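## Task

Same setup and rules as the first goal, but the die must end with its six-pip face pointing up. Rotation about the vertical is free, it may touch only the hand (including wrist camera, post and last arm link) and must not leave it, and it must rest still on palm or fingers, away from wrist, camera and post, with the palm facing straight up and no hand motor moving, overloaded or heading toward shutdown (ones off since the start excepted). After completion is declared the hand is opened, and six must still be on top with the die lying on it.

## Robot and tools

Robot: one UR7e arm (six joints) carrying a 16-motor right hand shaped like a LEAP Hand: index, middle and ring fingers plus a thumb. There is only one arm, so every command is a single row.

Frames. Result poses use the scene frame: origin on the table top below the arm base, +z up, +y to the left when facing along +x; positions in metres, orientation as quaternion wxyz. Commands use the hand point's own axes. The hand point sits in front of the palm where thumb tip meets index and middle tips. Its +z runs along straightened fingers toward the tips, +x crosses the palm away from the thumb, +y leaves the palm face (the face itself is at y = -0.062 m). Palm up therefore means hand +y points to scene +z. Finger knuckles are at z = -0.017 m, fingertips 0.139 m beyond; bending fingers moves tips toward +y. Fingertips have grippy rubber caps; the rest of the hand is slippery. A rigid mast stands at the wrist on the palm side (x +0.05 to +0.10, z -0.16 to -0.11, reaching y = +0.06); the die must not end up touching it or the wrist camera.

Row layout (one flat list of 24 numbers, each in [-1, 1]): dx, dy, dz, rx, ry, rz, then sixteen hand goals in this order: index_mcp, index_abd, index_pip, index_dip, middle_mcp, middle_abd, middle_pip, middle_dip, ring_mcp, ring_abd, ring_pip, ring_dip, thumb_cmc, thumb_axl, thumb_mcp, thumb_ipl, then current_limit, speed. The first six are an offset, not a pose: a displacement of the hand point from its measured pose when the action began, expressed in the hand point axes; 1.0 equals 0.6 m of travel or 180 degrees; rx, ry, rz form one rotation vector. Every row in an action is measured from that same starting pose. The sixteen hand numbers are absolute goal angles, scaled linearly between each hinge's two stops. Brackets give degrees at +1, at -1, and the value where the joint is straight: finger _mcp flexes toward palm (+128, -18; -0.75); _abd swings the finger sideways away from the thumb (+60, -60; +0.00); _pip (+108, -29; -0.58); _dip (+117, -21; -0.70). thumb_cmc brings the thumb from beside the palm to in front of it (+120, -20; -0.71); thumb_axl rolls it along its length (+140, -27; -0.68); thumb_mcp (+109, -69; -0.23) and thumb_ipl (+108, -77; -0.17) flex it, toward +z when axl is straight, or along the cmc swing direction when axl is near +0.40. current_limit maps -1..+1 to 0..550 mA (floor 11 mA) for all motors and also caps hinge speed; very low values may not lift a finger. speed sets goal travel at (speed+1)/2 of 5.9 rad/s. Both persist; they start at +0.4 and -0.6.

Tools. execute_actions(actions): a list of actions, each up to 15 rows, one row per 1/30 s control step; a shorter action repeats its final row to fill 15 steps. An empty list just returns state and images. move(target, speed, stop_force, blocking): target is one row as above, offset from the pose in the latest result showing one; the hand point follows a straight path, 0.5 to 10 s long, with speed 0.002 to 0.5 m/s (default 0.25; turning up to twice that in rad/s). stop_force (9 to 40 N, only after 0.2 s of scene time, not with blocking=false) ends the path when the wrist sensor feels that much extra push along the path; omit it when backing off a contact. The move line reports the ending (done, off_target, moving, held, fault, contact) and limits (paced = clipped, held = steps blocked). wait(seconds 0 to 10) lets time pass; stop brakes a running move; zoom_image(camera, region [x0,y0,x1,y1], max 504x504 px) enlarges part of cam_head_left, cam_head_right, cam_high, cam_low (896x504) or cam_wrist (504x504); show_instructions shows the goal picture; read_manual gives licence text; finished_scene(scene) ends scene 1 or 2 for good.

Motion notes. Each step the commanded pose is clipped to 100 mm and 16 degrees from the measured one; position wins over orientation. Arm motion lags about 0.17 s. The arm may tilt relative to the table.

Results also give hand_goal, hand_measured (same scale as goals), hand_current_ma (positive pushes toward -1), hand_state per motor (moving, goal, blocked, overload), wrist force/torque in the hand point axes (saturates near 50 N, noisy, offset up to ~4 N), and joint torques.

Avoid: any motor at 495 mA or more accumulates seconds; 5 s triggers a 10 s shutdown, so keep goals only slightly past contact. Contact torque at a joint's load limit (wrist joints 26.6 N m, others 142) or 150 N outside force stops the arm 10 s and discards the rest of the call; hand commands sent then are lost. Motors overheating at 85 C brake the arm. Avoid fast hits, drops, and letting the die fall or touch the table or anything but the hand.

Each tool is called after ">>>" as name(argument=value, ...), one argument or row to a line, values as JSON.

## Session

>>> show_instructions(
)

>>> execute_actions(
  actions=[],
)

Reference images for this scene: goal picture from the wrist camera place.

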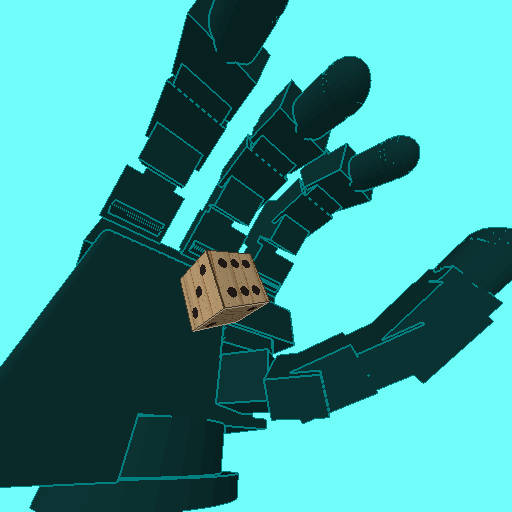

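Scene clock: 0.00 s.
end_effector_position=(+0.6071, +0.0908, +0.5038) hand_goal=(-0.046, +0.000, +0.008, -0.280, -0.046, +0.000, +0.008, -0.280, -0.046, +0.000, +0.008, -0.280, +0.104, -0.266, -0.032, +0.018) hand_measured=(-0.060, +0.000, +0.006, -0.282, -0.060, +0.000, +0.006, -0.282, -0.060, +0.000, +0.006, -0.282, +0.092, -0.270, -0.034, +0.016) hand_current_ma=(-80, +0, -12, -13, -78, +0, -12, -12, -80, +0, -13, -13, -64, -25, -12, -11) hand_state=(goal, goal, goal, goal, goal, goal, goal, goal, goal, goal, goal, goal, goal, goal, goal, goal) hand_current_limit=0.40 hand_speed=-0.60 end_effector_quat_wxyz=(+0.491, +0.446, +0.529, +0.529) end_effector_velocity=(+0.000, -0.001, +0.000) end_effector_angular_velocity=(-0.000, -0.000, -0.001)
Joint positions: [-0.16  -1.161  2.19  -4.209 -1.31  -0.033]
Joint velocities: [-0.    -0.    -0.     0.    -0.001 -0.   ]
Joint torques (N m, as the arm reports them, + toward a larger angle): no reading
Motor temperatures (°C, as the motors report them): [21 21 22 28 31 28]
Wrist force (N, on the end effector, along its own x y z axes, offset not removed): no reading
Wrist torque (N m, same axes, about the end effector's origin, offset not removed): no reading
Hand target: +0.607, +0.091, +0.504; +0.491, +0.446, +0.529, +0.529

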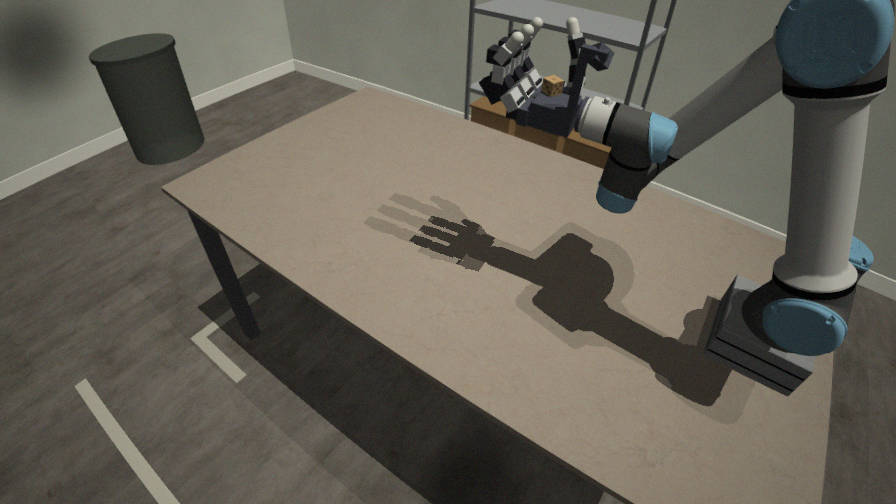

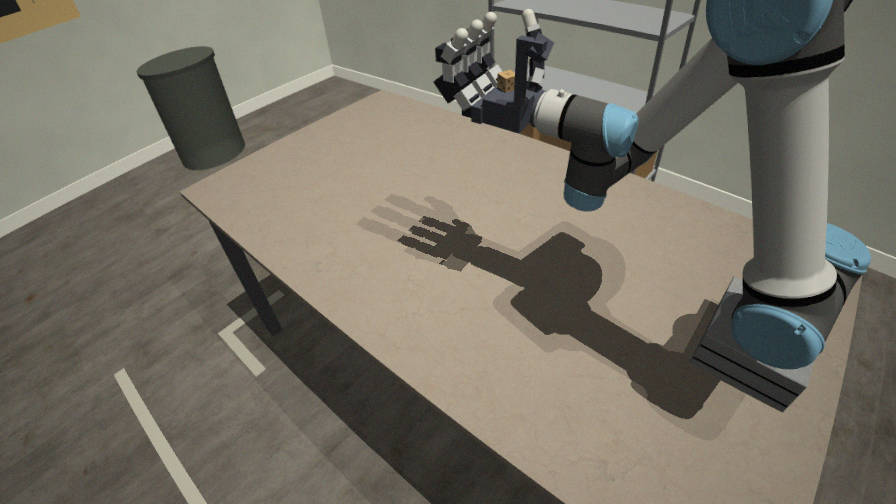

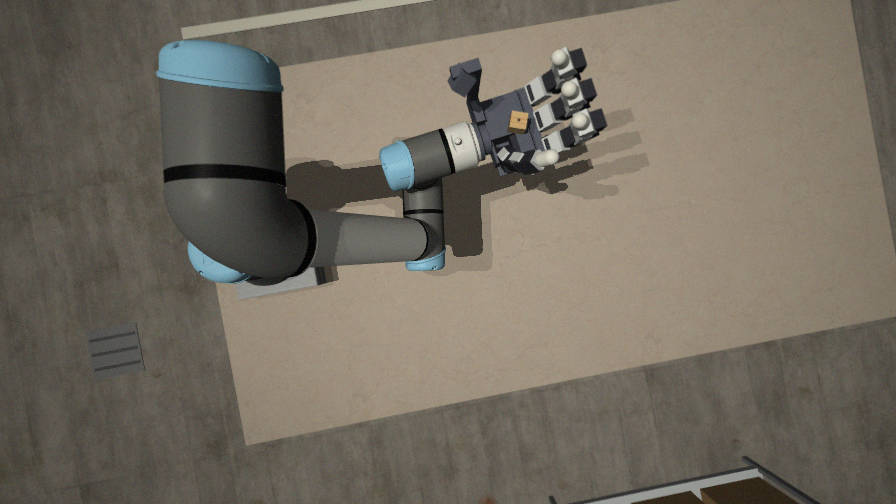

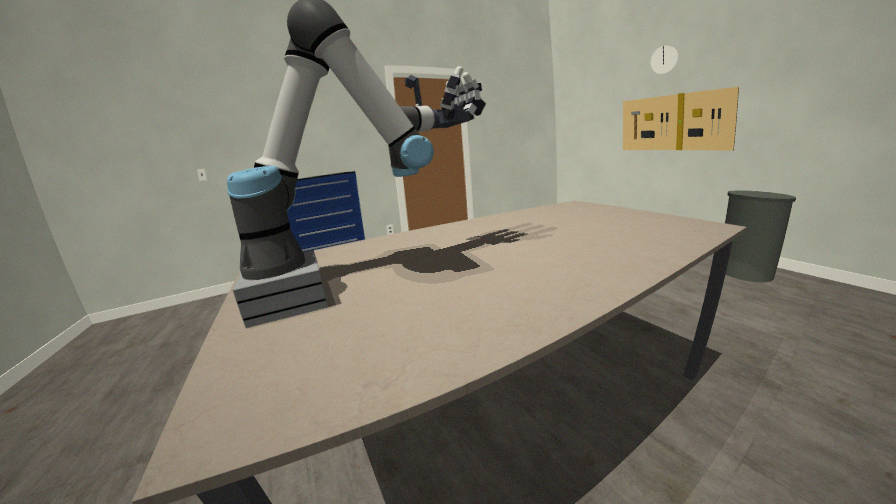

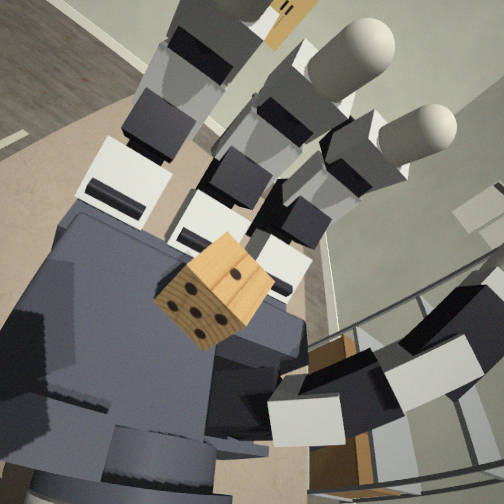

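>>> move(
  target=[0,0,0,0.13,0,0,-0.4,0,0.008,-0.2,-0.4,0,0.008,-0.2,-0.4,0,0.008,-0.2,0.104,-0.266,-0.032,0.018,0.4,-0.7],
  speed=0.08,
)

>>> zoom_image(
  camera="cam_high",
  region=[430, 40, 680, 200],
)

>>> zoom_image(
  camera="cam_head_left",
  region=[430, 0, 630, 130],
)

Scene clock: 10.53 s.
end_effector_position=(+0.6071, +0.0908, +0.5038) hand_goal=(-0.400, +0.000, +0.008, -0.200, -0.400, +0.000, +0.008, -0.200, -0.400, +0.000, +0.008, -0.200, +0.104, -0.266, -0.032, +0.018) hand_measured=(-0.410, +0.000, +0.006, -0.202, -0.408, +0.000, +0.006, -0.202, -0.408, +0.000, +0.006, -0.202, +0.092, -0.270, -0.032, +0.016) hand_current_ma=(-48, +0, -12, -13, -47, +0, -12, -13, -48, +0, -13, -13, -63, -25, -1, -9) hand_state=(goal, goal, goal, goal, goal, goal, goal, goal, goal, goal, goal, goal, goal, goal, goal, goal) hand_current_limit=0.40 hand_speed=-0.70 end_effector_quat_wxyz=(+0.391, +0.536, +0.625, +0.411) end_effector_velocity=(+0.001, -0.001, +0.000) end_effector_angular_velocity=(-0.002, +0.009, -0.003)
Joint positions: [-0.163 -1.515  2.262 -3.507 -1.342 -0.137]
Joint velocities: [-0.001 -0.007 -0.003  0.019 -0.003 -0.002]
Joint torques (N m, as the arm reports them, + toward a larger angle): [  8.25 -24.77 -25.32  -1.86  -1.75  -1.61]
Motor temperatures (°C, as the motors report them): [21 21 22 28 31 28]
Wrist force (N, on the end effector, along its own x y z axes, offset not removed): [0.4 -3.4 -1.3]
Wrist torque (N m, same axes, about the end effector's origin, offset not removed): [-0.54 -0.09 -0.21]
Hand target: +0.607, +0.091, +0.504; +0.391, +0.536, +0.625, +0.411
Off the commanded pose: 0.000 m, 0 deg.
move: done

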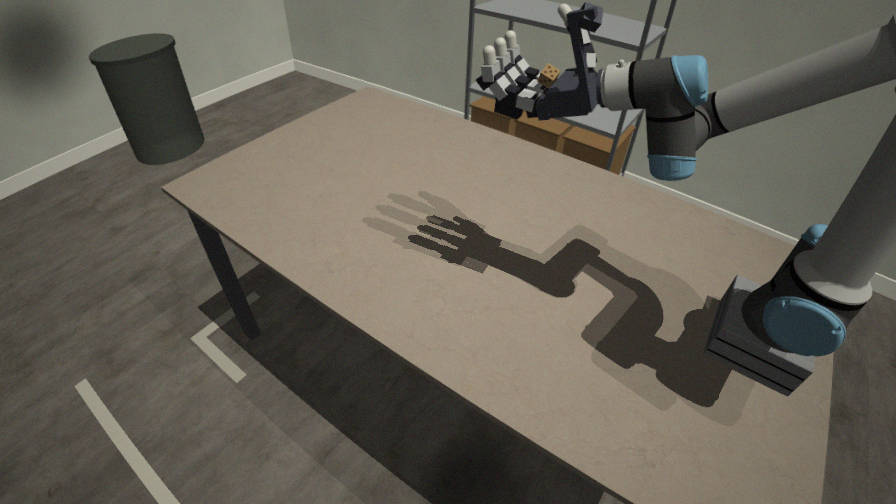

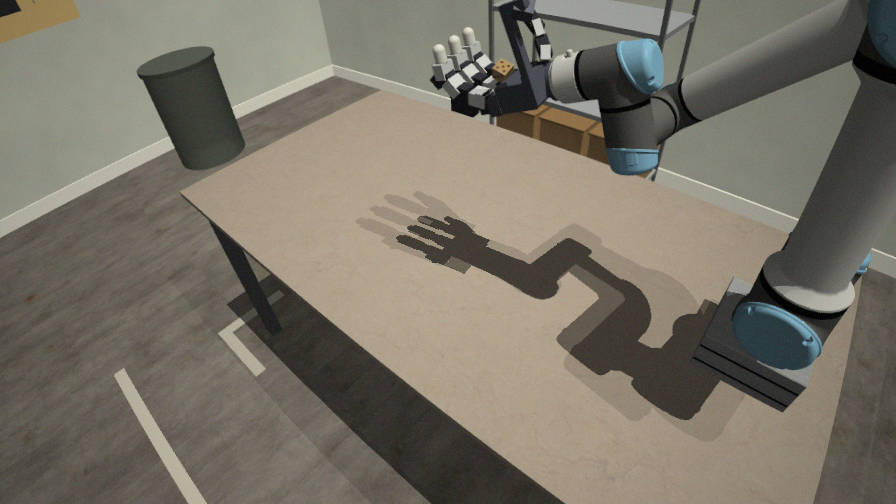

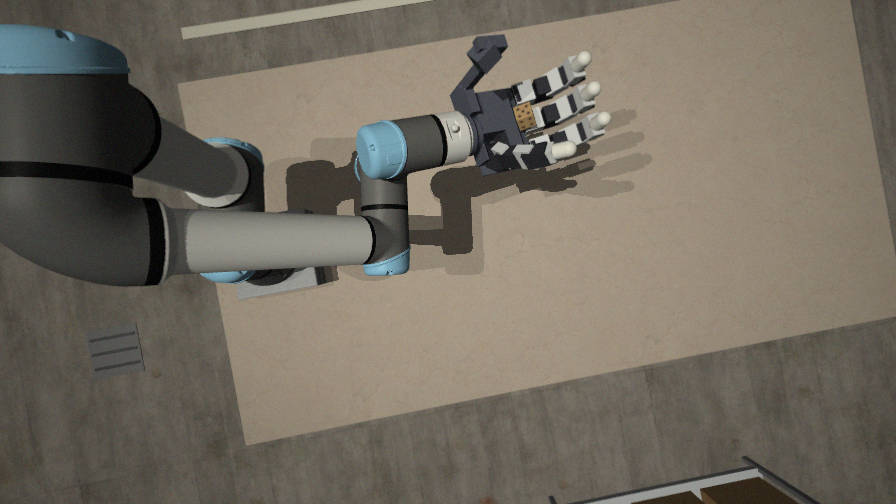

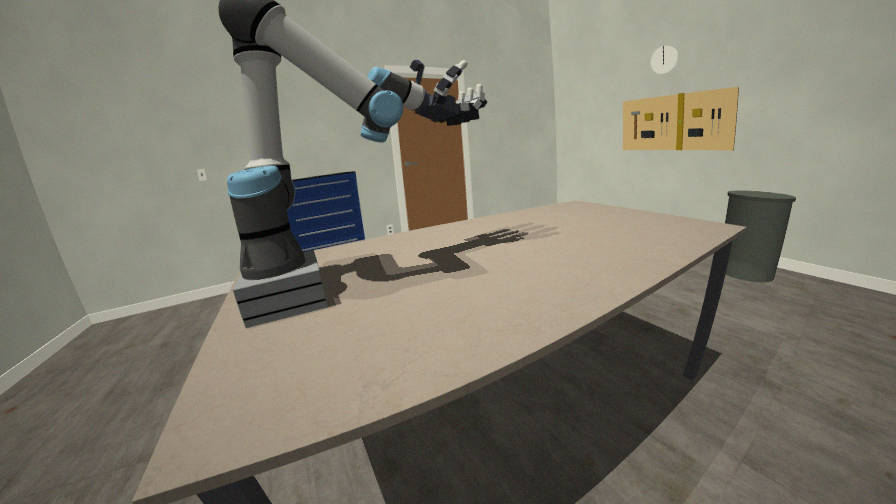

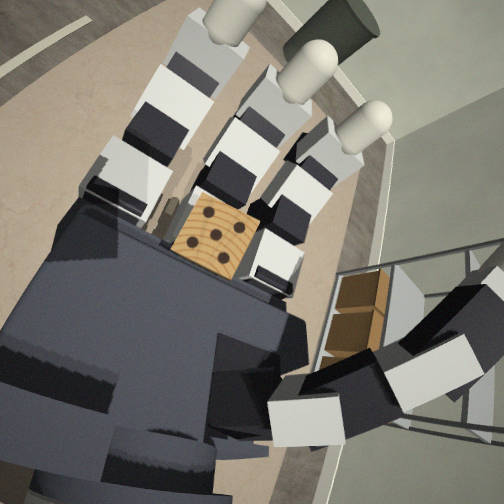

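Region (430, 40, 680, 200) of cam_high's 896x504 image, scaled by 2.016, with more detail than that image has; it fills the top 323 rows of this view, and the rest is white.

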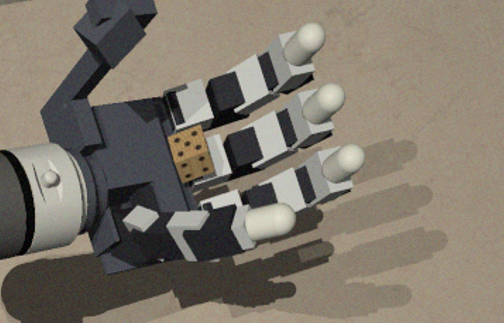

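Region (430, 0, 630, 130) of cam_head_left's 896x504 image, scaled by 2.520, with more detail than that image has; it fills the top 328 rows of this view, and the rest is white.

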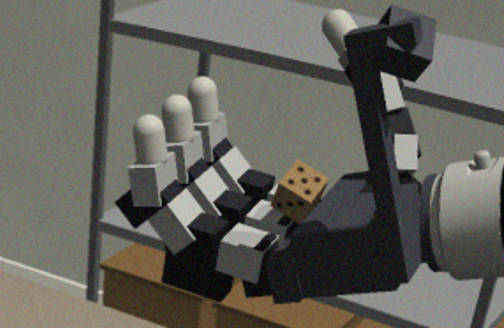

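In the wedge on the middle finger. Continue.

>>> move(
  target=[0,0,0,0.06,0,0,-0.8,0,0.05,0.0,-0.8,0,0.05,0.0,-0.8,0,0.05,0.0,0.104,-0.266,-0.032,0.018,0.4,-0.75],
  speed=0.04,
)

>>> zoom_image(
  camera="cam_high",
  region=[430, 40, 680, 200],
)

>>> zoom_image(
  camera="cam_head_left",
  region=[430, 0, 630, 130],
)

Scene clock: 19.23 s.
end_effector_position=(+0.6071, +0.0908, +0.5037) hand_goal=(-0.800, +0.000, +0.050, +0.000, -0.800, +0.000, +0.050, +0.000, -0.800, +0.000, +0.050, +0.000, +0.104, -0.266, -0.032, +0.018) hand_measured=(-0.810, +0.000, +0.044, -0.004, -0.808, +0.000, +0.044, -0.002, -0.808, +0.000, +0.042, -0.004, +0.092, -0.270, -0.032, +0.018) hand_current_ma=(-49, +0, -37, -16, -50, +0, -37, -15, -45, +0, -39, -16, -59, -25, +3, -8) hand_state=(goal, goal, goal, goal, goal, goal, goal, goal, goal, goal, goal, goal, goal, goal, goal, goal) hand_current_limit=0.40 hand_speed=-0.75 end_effector_quat_wxyz=(+0.339, +0.570, +0.661, +0.351) end_effector_velocity=(+0.000, -0.000, -0.000) end_effector_angular_velocity=(-0.001, +0.011, -0.002)
Joint positions: [-0.154 -1.641  2.211 -3.142 -1.378 -0.173]
Joint velocities: [ 0.    -0.005 -0.004  0.02  -0.003 -0.001]
Joint torques (N m, as the arm reports them, + toward a larger angle): [  8.01 -26.15 -25.95  -1.48  -1.56  -1.87]
Motor temperatures (°C, as the motors report them): [21 21 22 28 31 28]
Wrist force (N, on the end effector, along its own x y z axes, offset not removed): [1.1 -3.5 0.1]
Wrist torque (N m, same axes, about the end effector's origin, offset not removed): [-0.63 -0.21 -0.08]
Hand target: +0.607, +0.091, +0.504; +0.339, +0.570, +0.661, +0.350
Off the commanded pose: 0.000 m, 0 deg.
move: done

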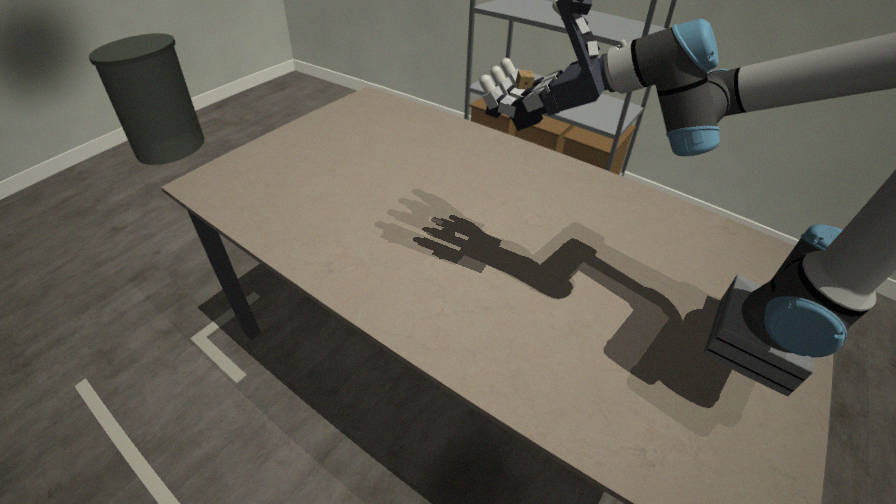

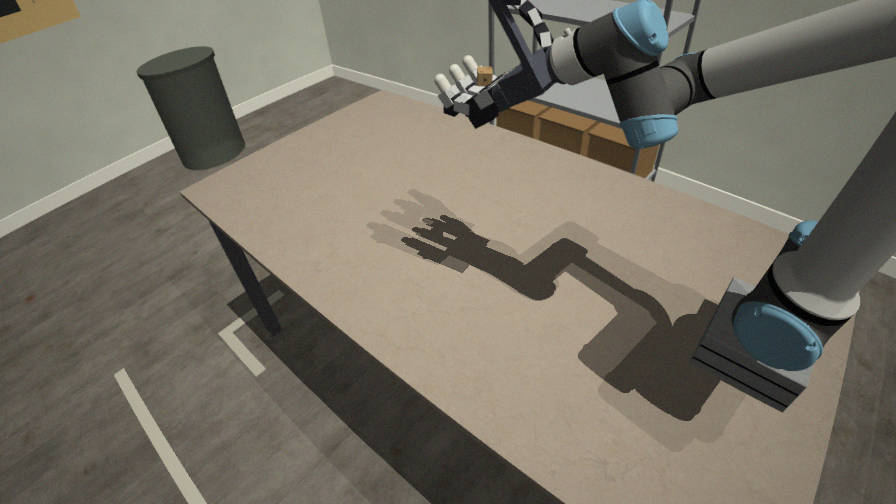

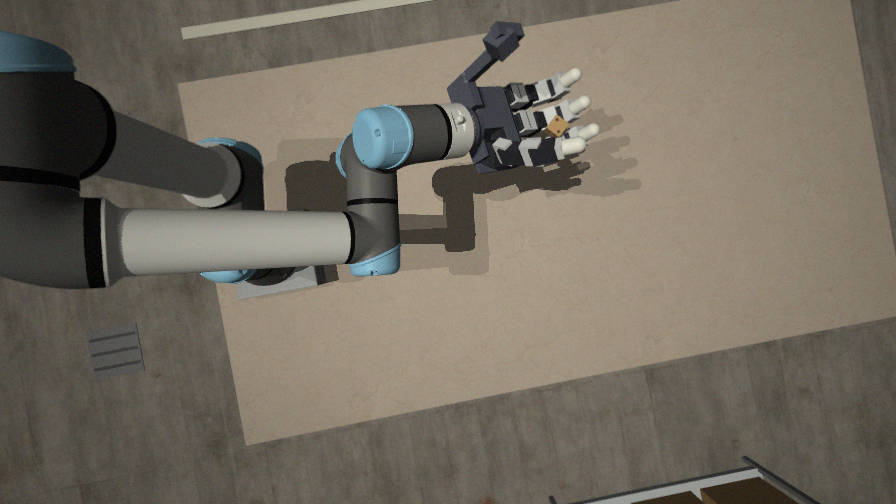

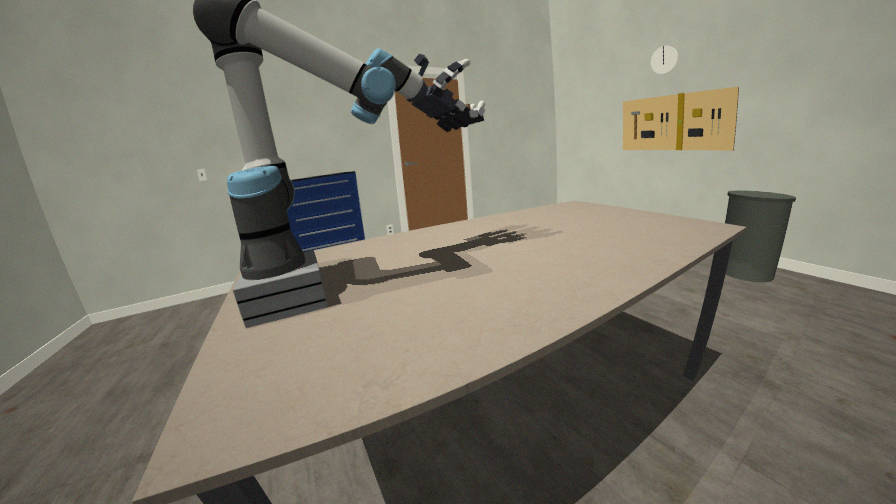

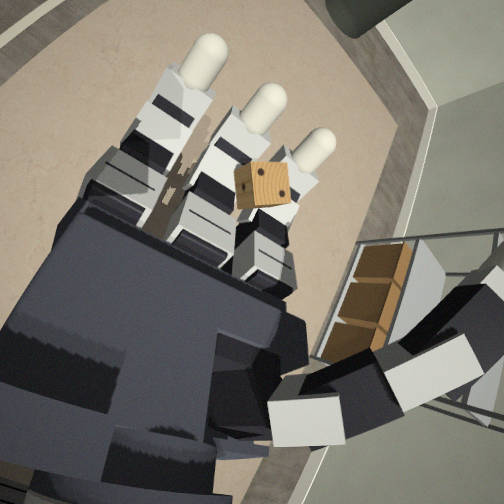

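Region (430, 40, 680, 200) of cam_high's 896x504 image, scaled by 2.016, with more detail than that image has; it fills the top 323 rows of this view, and the rest is white.

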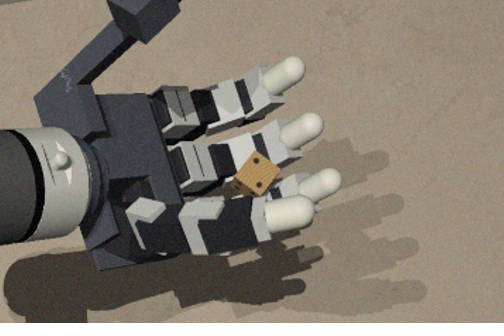

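Region (430, 0, 630, 130) of cam_head_left's 896x504 image, scaled by 2.520, with more detail than that image has; it fills the top 328 rows of this view, and the rest is white.

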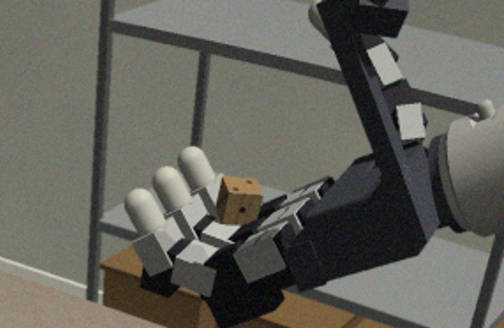

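>>> zoom_image(
  camera="cam_wrist",
  region=[200, 130, 330, 240],
)

>>> zoom_image(
  camera="cam_head_right",
  region=[445, 45, 525, 105],
)

>>> zoom_image(
  camera="cam_high",
  region=[520, 95, 600, 155],
)

Region (200, 130, 330, 240) of cam_wrist's 504x504 image, scaled by 3.877, with more detail than that image has; it fills the top 426 rows of this view, and the rest is white.

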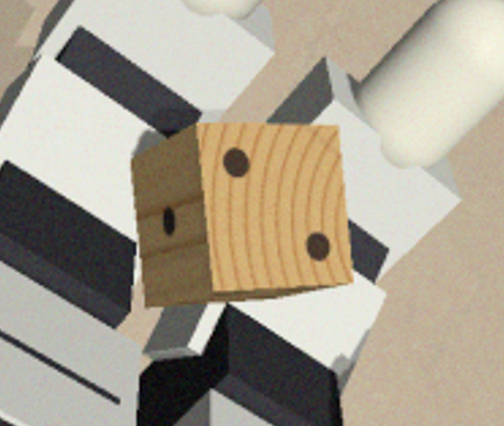

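Region (445, 45, 525, 105) of cam_head_right's 896x504 image, scaled by 6.300, with more detail than that image has; it fills the top 378 rows of this view, and the rest is white.

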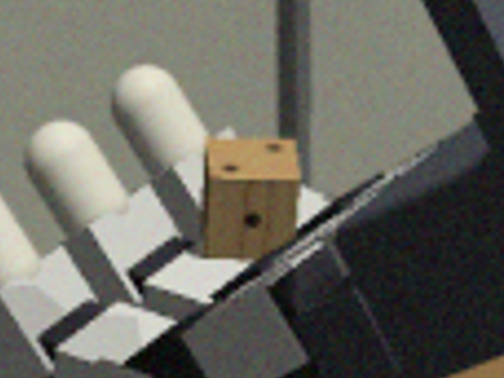

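Region (520, 95, 600, 155) of cam_high's 896x504 image, scaled by 6.300, with more detail than that image has; it fills the top 378 rows of this view, and the rest is white.

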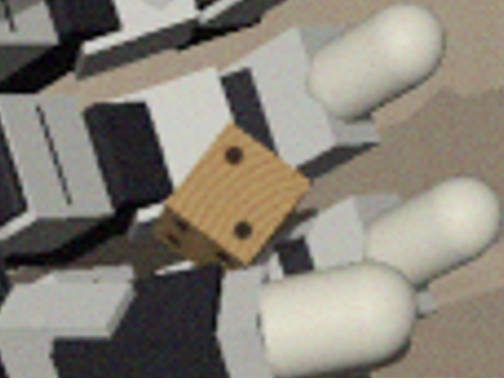

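>>> move(
  target=[0,0,0,-0.1,0,0,-0.4,0.15,0.2,0.0,-0.8,0,0.05,0.0,-0.8,0,0.05,0.0,0.104,-0.266,-0.032,0.018,0.4,-0.8],
  speed=0.05,
)

>>> zoom_image(
  camera="cam_high",
  region=[480, 60, 640, 170],
)

>>> zoom_image(
  camera="cam_head_left",
  region=[450, 10, 610, 120],
)

Scene clock: 34.00 s.
end_effector_position=(+0.6071, +0.0908, +0.5037) hand_goal=(-0.400, +0.150, +0.200, +0.000, -0.800, +0.000, +0.050, +0.000, -0.800, +0.000, +0.050, +0.000, +0.104, -0.266, -0.032, +0.018) hand_measured=(-0.424, +0.148, +0.196, -0.002, -0.808, +0.000, +0.044, -0.002, -0.808, +0.000, +0.042, -0.004, +0.092, -0.270, -0.032, +0.018) hand_current_ma=(-130, -13, -27, -14, -50, +0, -37, -15, -46, +0, -39, -16, -58, -25, +4, -8) hand_state=(blocked, goal, goal, goal, goal, goal, goal, goal, goal, goal, goal, goal, goal, goal, goal, goal) hand_current_limit=0.40 hand_speed=-0.80 end_effector_quat_wxyz=(+0.424, +0.511, +0.598, +0.449) end_effector_velocity=(+0.000, -0.001, +0.000) end_effector_angular_velocity=(+0.001, -0.012, -0.002)
Joint positions: [-0.165 -1.411  2.266 -3.744 -1.324 -0.107]
Joint velocities: [-0.001  0.011 -0.001 -0.022  0.     0.003]
Joint torques (N m, as the arm reports them, + toward a larger angle): [ -7.92 -18.   -23.38  -4.93   1.94   2.03]
Motor temperatures (°C, as the motors report them): [21 21 22 28 31 28]
Wrist force (N, on the end effector, along its own x y z axes, offset not removed): [-1.8 -0.4 0.2]
Wrist torque (N m, same axes, about the end effector's origin, offset not removed): [-0.37 0.22 -0.34]
Hand target: +0.607, +0.091, +0.504; +0.424, +0.510, +0.598, +0.450
Off the commanded pose: 0.000 m, 0 deg.
move: done

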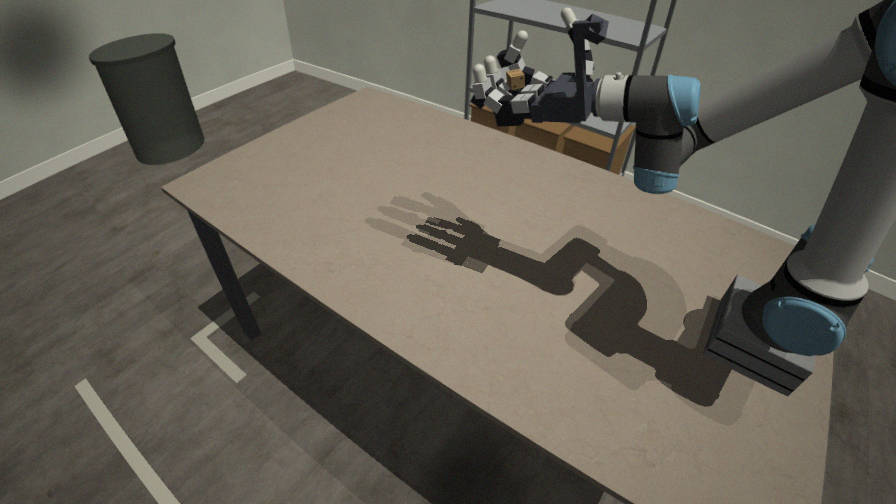

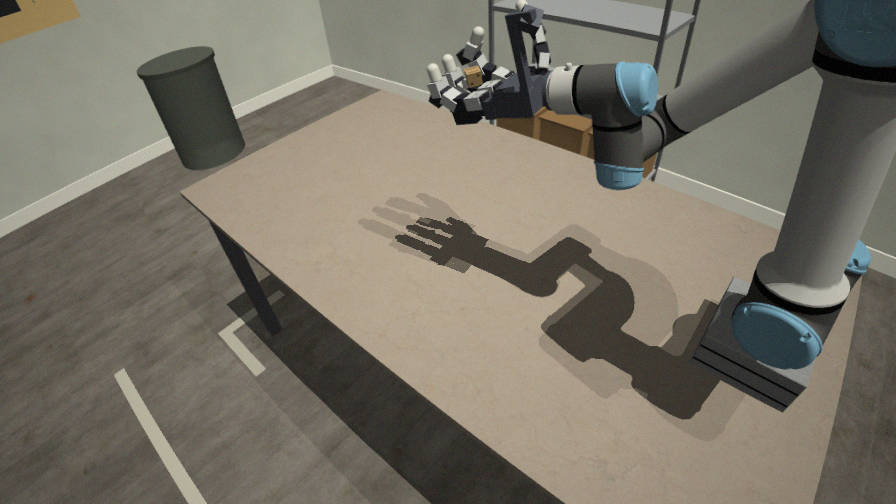

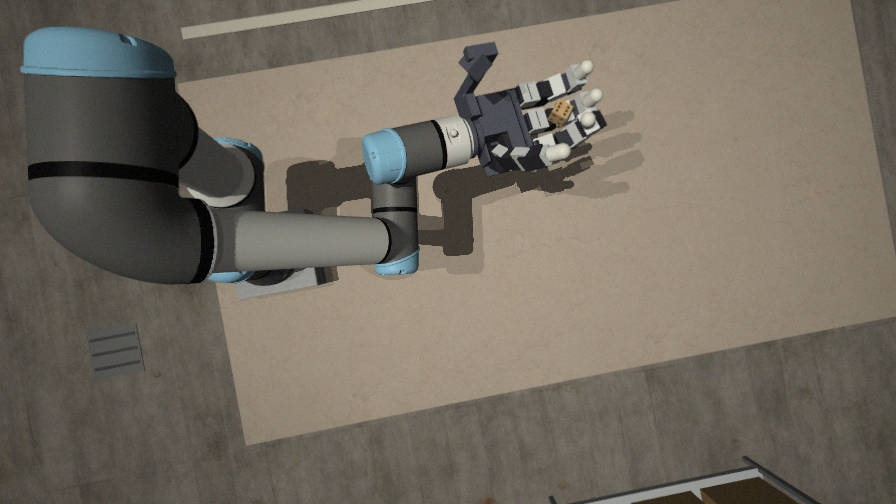

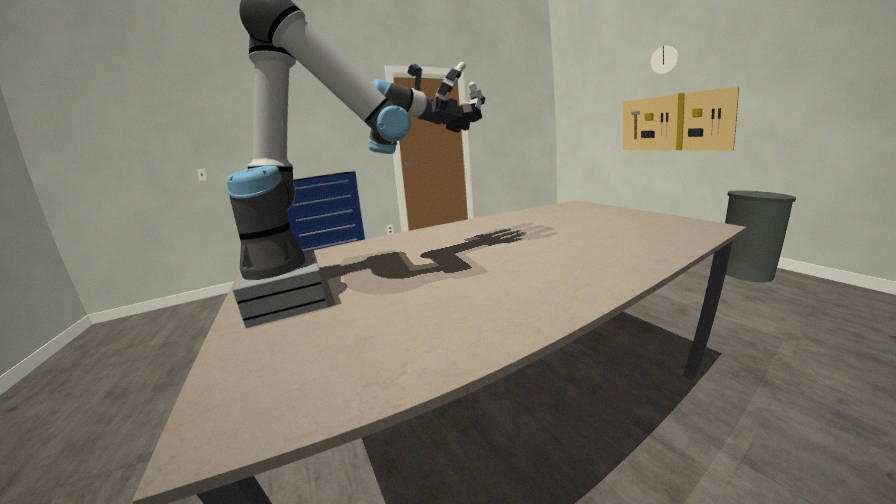

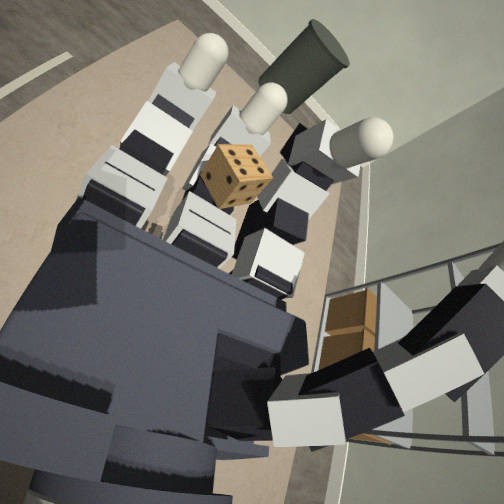

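Region (480, 60, 640, 170) of cam_high's 896x504 image, scaled by 3.150, with more detail than that image has; it fills the top 346 rows of this view, and the rest is white.

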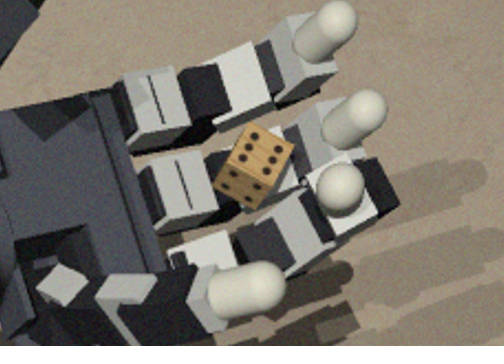

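Region (450, 10, 610, 120) of cam_head_left's 896x504 image, scaled by 3.150, with more detail than that image has; it fills the top 346 rows of this view, and the rest is white.

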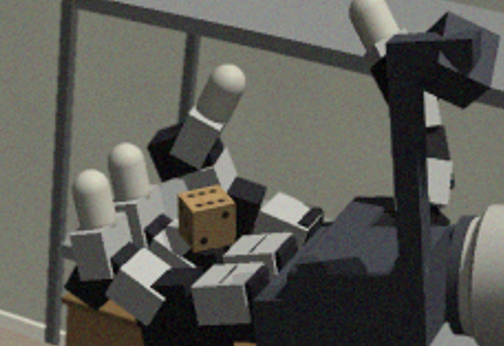

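6 is up. Level and open gently.

>>> move(
  target=[0,0,0,-0.09,0,0,-0.72,0,-0.57,-0.6,-0.72,0,-0.57,-0.6,-0.72,0,-0.57,-0.6,0.104,-0.266,-0.032,0.018,0.4,-0.92],
  speed=0.035,
)

>>> zoom_image(
  camera="cam_high",
  region=[480, 60, 640, 170],
)

>>> zoom_image(
  camera="cam_head_left",
  region=[450, 10, 610, 120],
)

Scene clock: 41.97 s.
end_effector_position=(+0.6071, +0.0908, +0.5038) hand_goal=(-0.720, +0.000, -0.570, -0.600, -0.720, +0.000, -0.570, -0.600, -0.720, +0.000, -0.570, -0.600, +0.104, -0.266, -0.032, +0.018) hand_measured=(-0.730, +0.004, -0.570, -0.598, -0.746, +0.000, -0.570, -0.598, -0.746, +0.000, -0.570, -0.598, +0.092, -0.270, -0.032, +0.018) hand_current_ma=(-54, +16, -3, +11, -147, +0, -3, +11, -141, +0, -3, +11, -58, -25, +4, -8) hand_state=(goal, goal, goal, goal, blocked, goal, goal, goal, blocked, goal, goal, goal, goal, goal, goal, goal) hand_current_limit=0.40 hand_speed=-0.92 end_effector_quat_wxyz=(+0.491, +0.446, +0.529, +0.529) end_effector_velocity=(+0.000, +0.000, +0.000) end_effector_angular_velocity=(+0.001, -0.013, +0.001)
Joint positions: [-0.16  -1.161  2.19  -4.208 -1.309 -0.033]
Joint velocities: [ 0.001  0.011 -0.006 -0.018 -0.     0.003]
Joint torques (N m, as the arm reports them, + toward a larger angle): [  9.34 -27.08 -17.51  -4.53  -1.77   1.88]
Motor temperatures (°C, as the motors report them): [21 21 22 28 31 28]
Wrist force (N, on the end effector, along its own x y z axes, offset not removed): [0.8 0.2 0.0]
Wrist torque (N m, same axes, about the end effector's origin, offset not removed): [-0.21 -0.16 0.07]
Hand target: +0.607, +0.091, +0.504; +0.492, +0.446, +0.529, +0.529
Off the commanded pose: 0.000 m, 0 deg.
move: done

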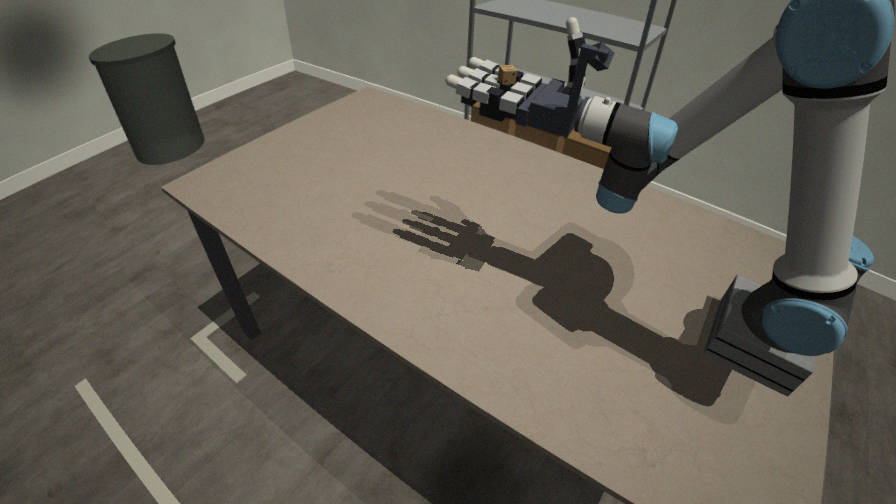

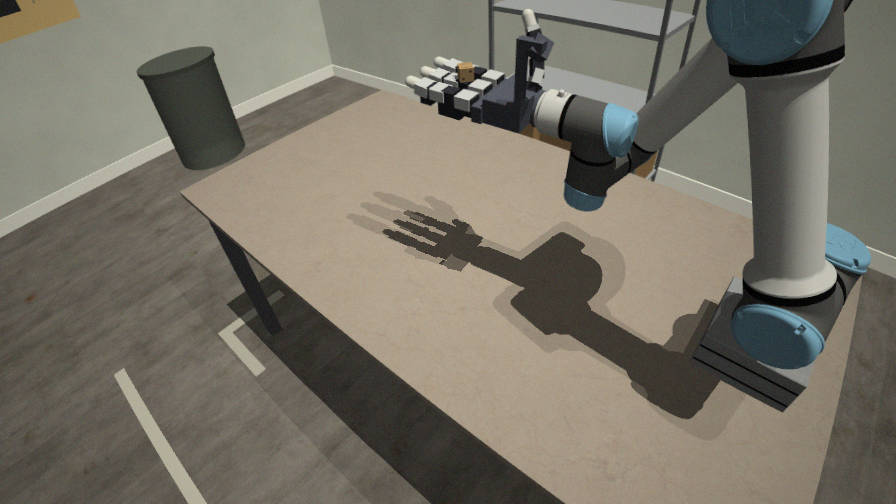

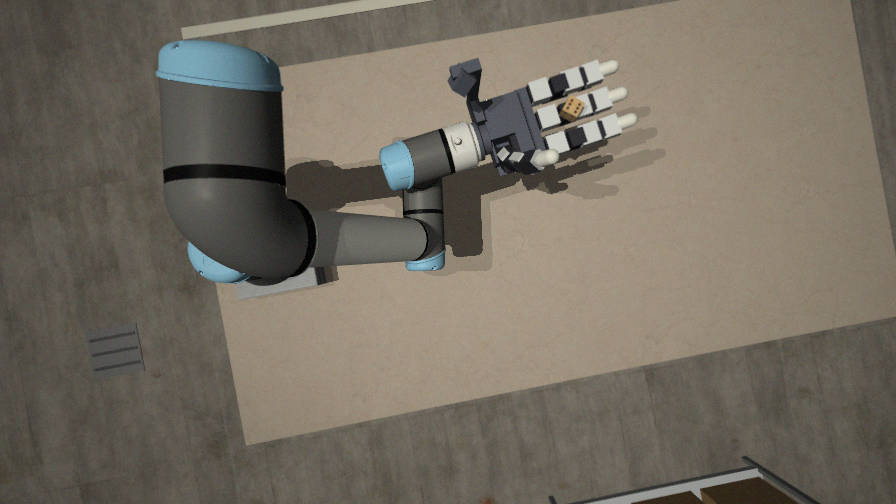

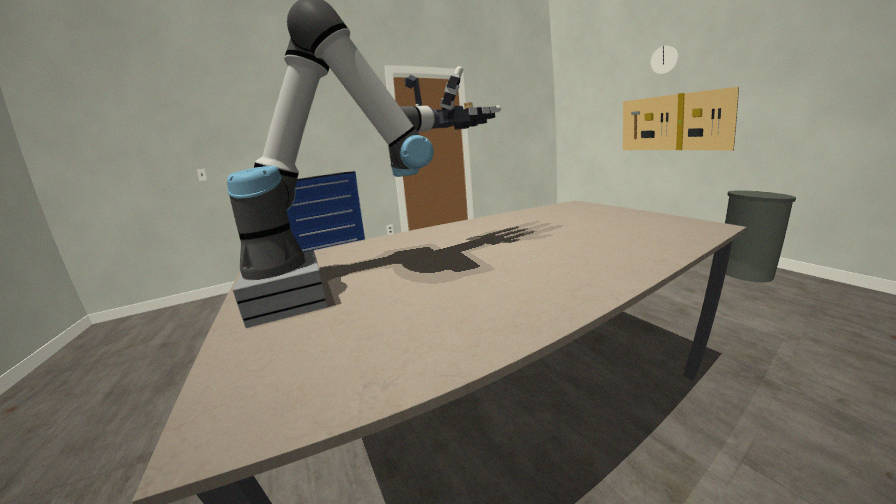

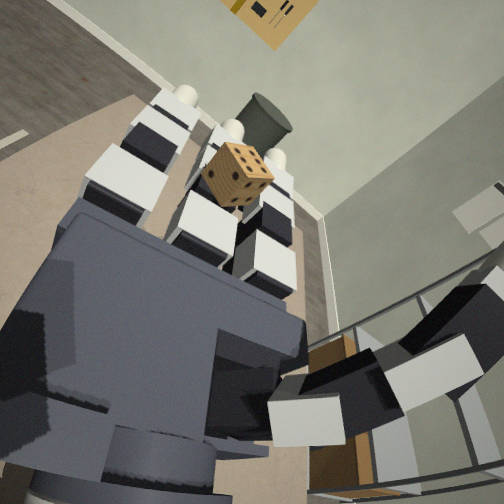

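Region (480, 60, 640, 170) of cam_high's 896x504 image, scaled by 3.150, with more detail than that image has; it fills the top 346 rows of this view, and the rest is white.

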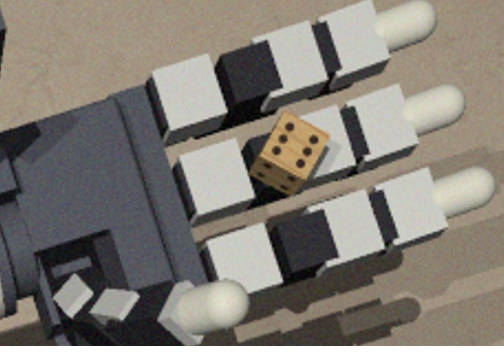

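Region (450, 10, 610, 120) of cam_head_left's 896x504 image, scaled by 3.150, with more detail than that image has; it fills the top 346 rows of this view, and the rest is white.

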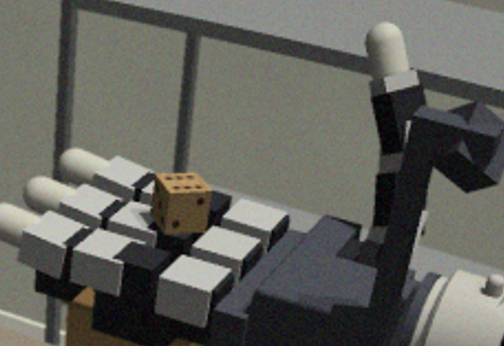

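>>> finished_scene(
  scene=2,
)

The scene is finished: the task was done.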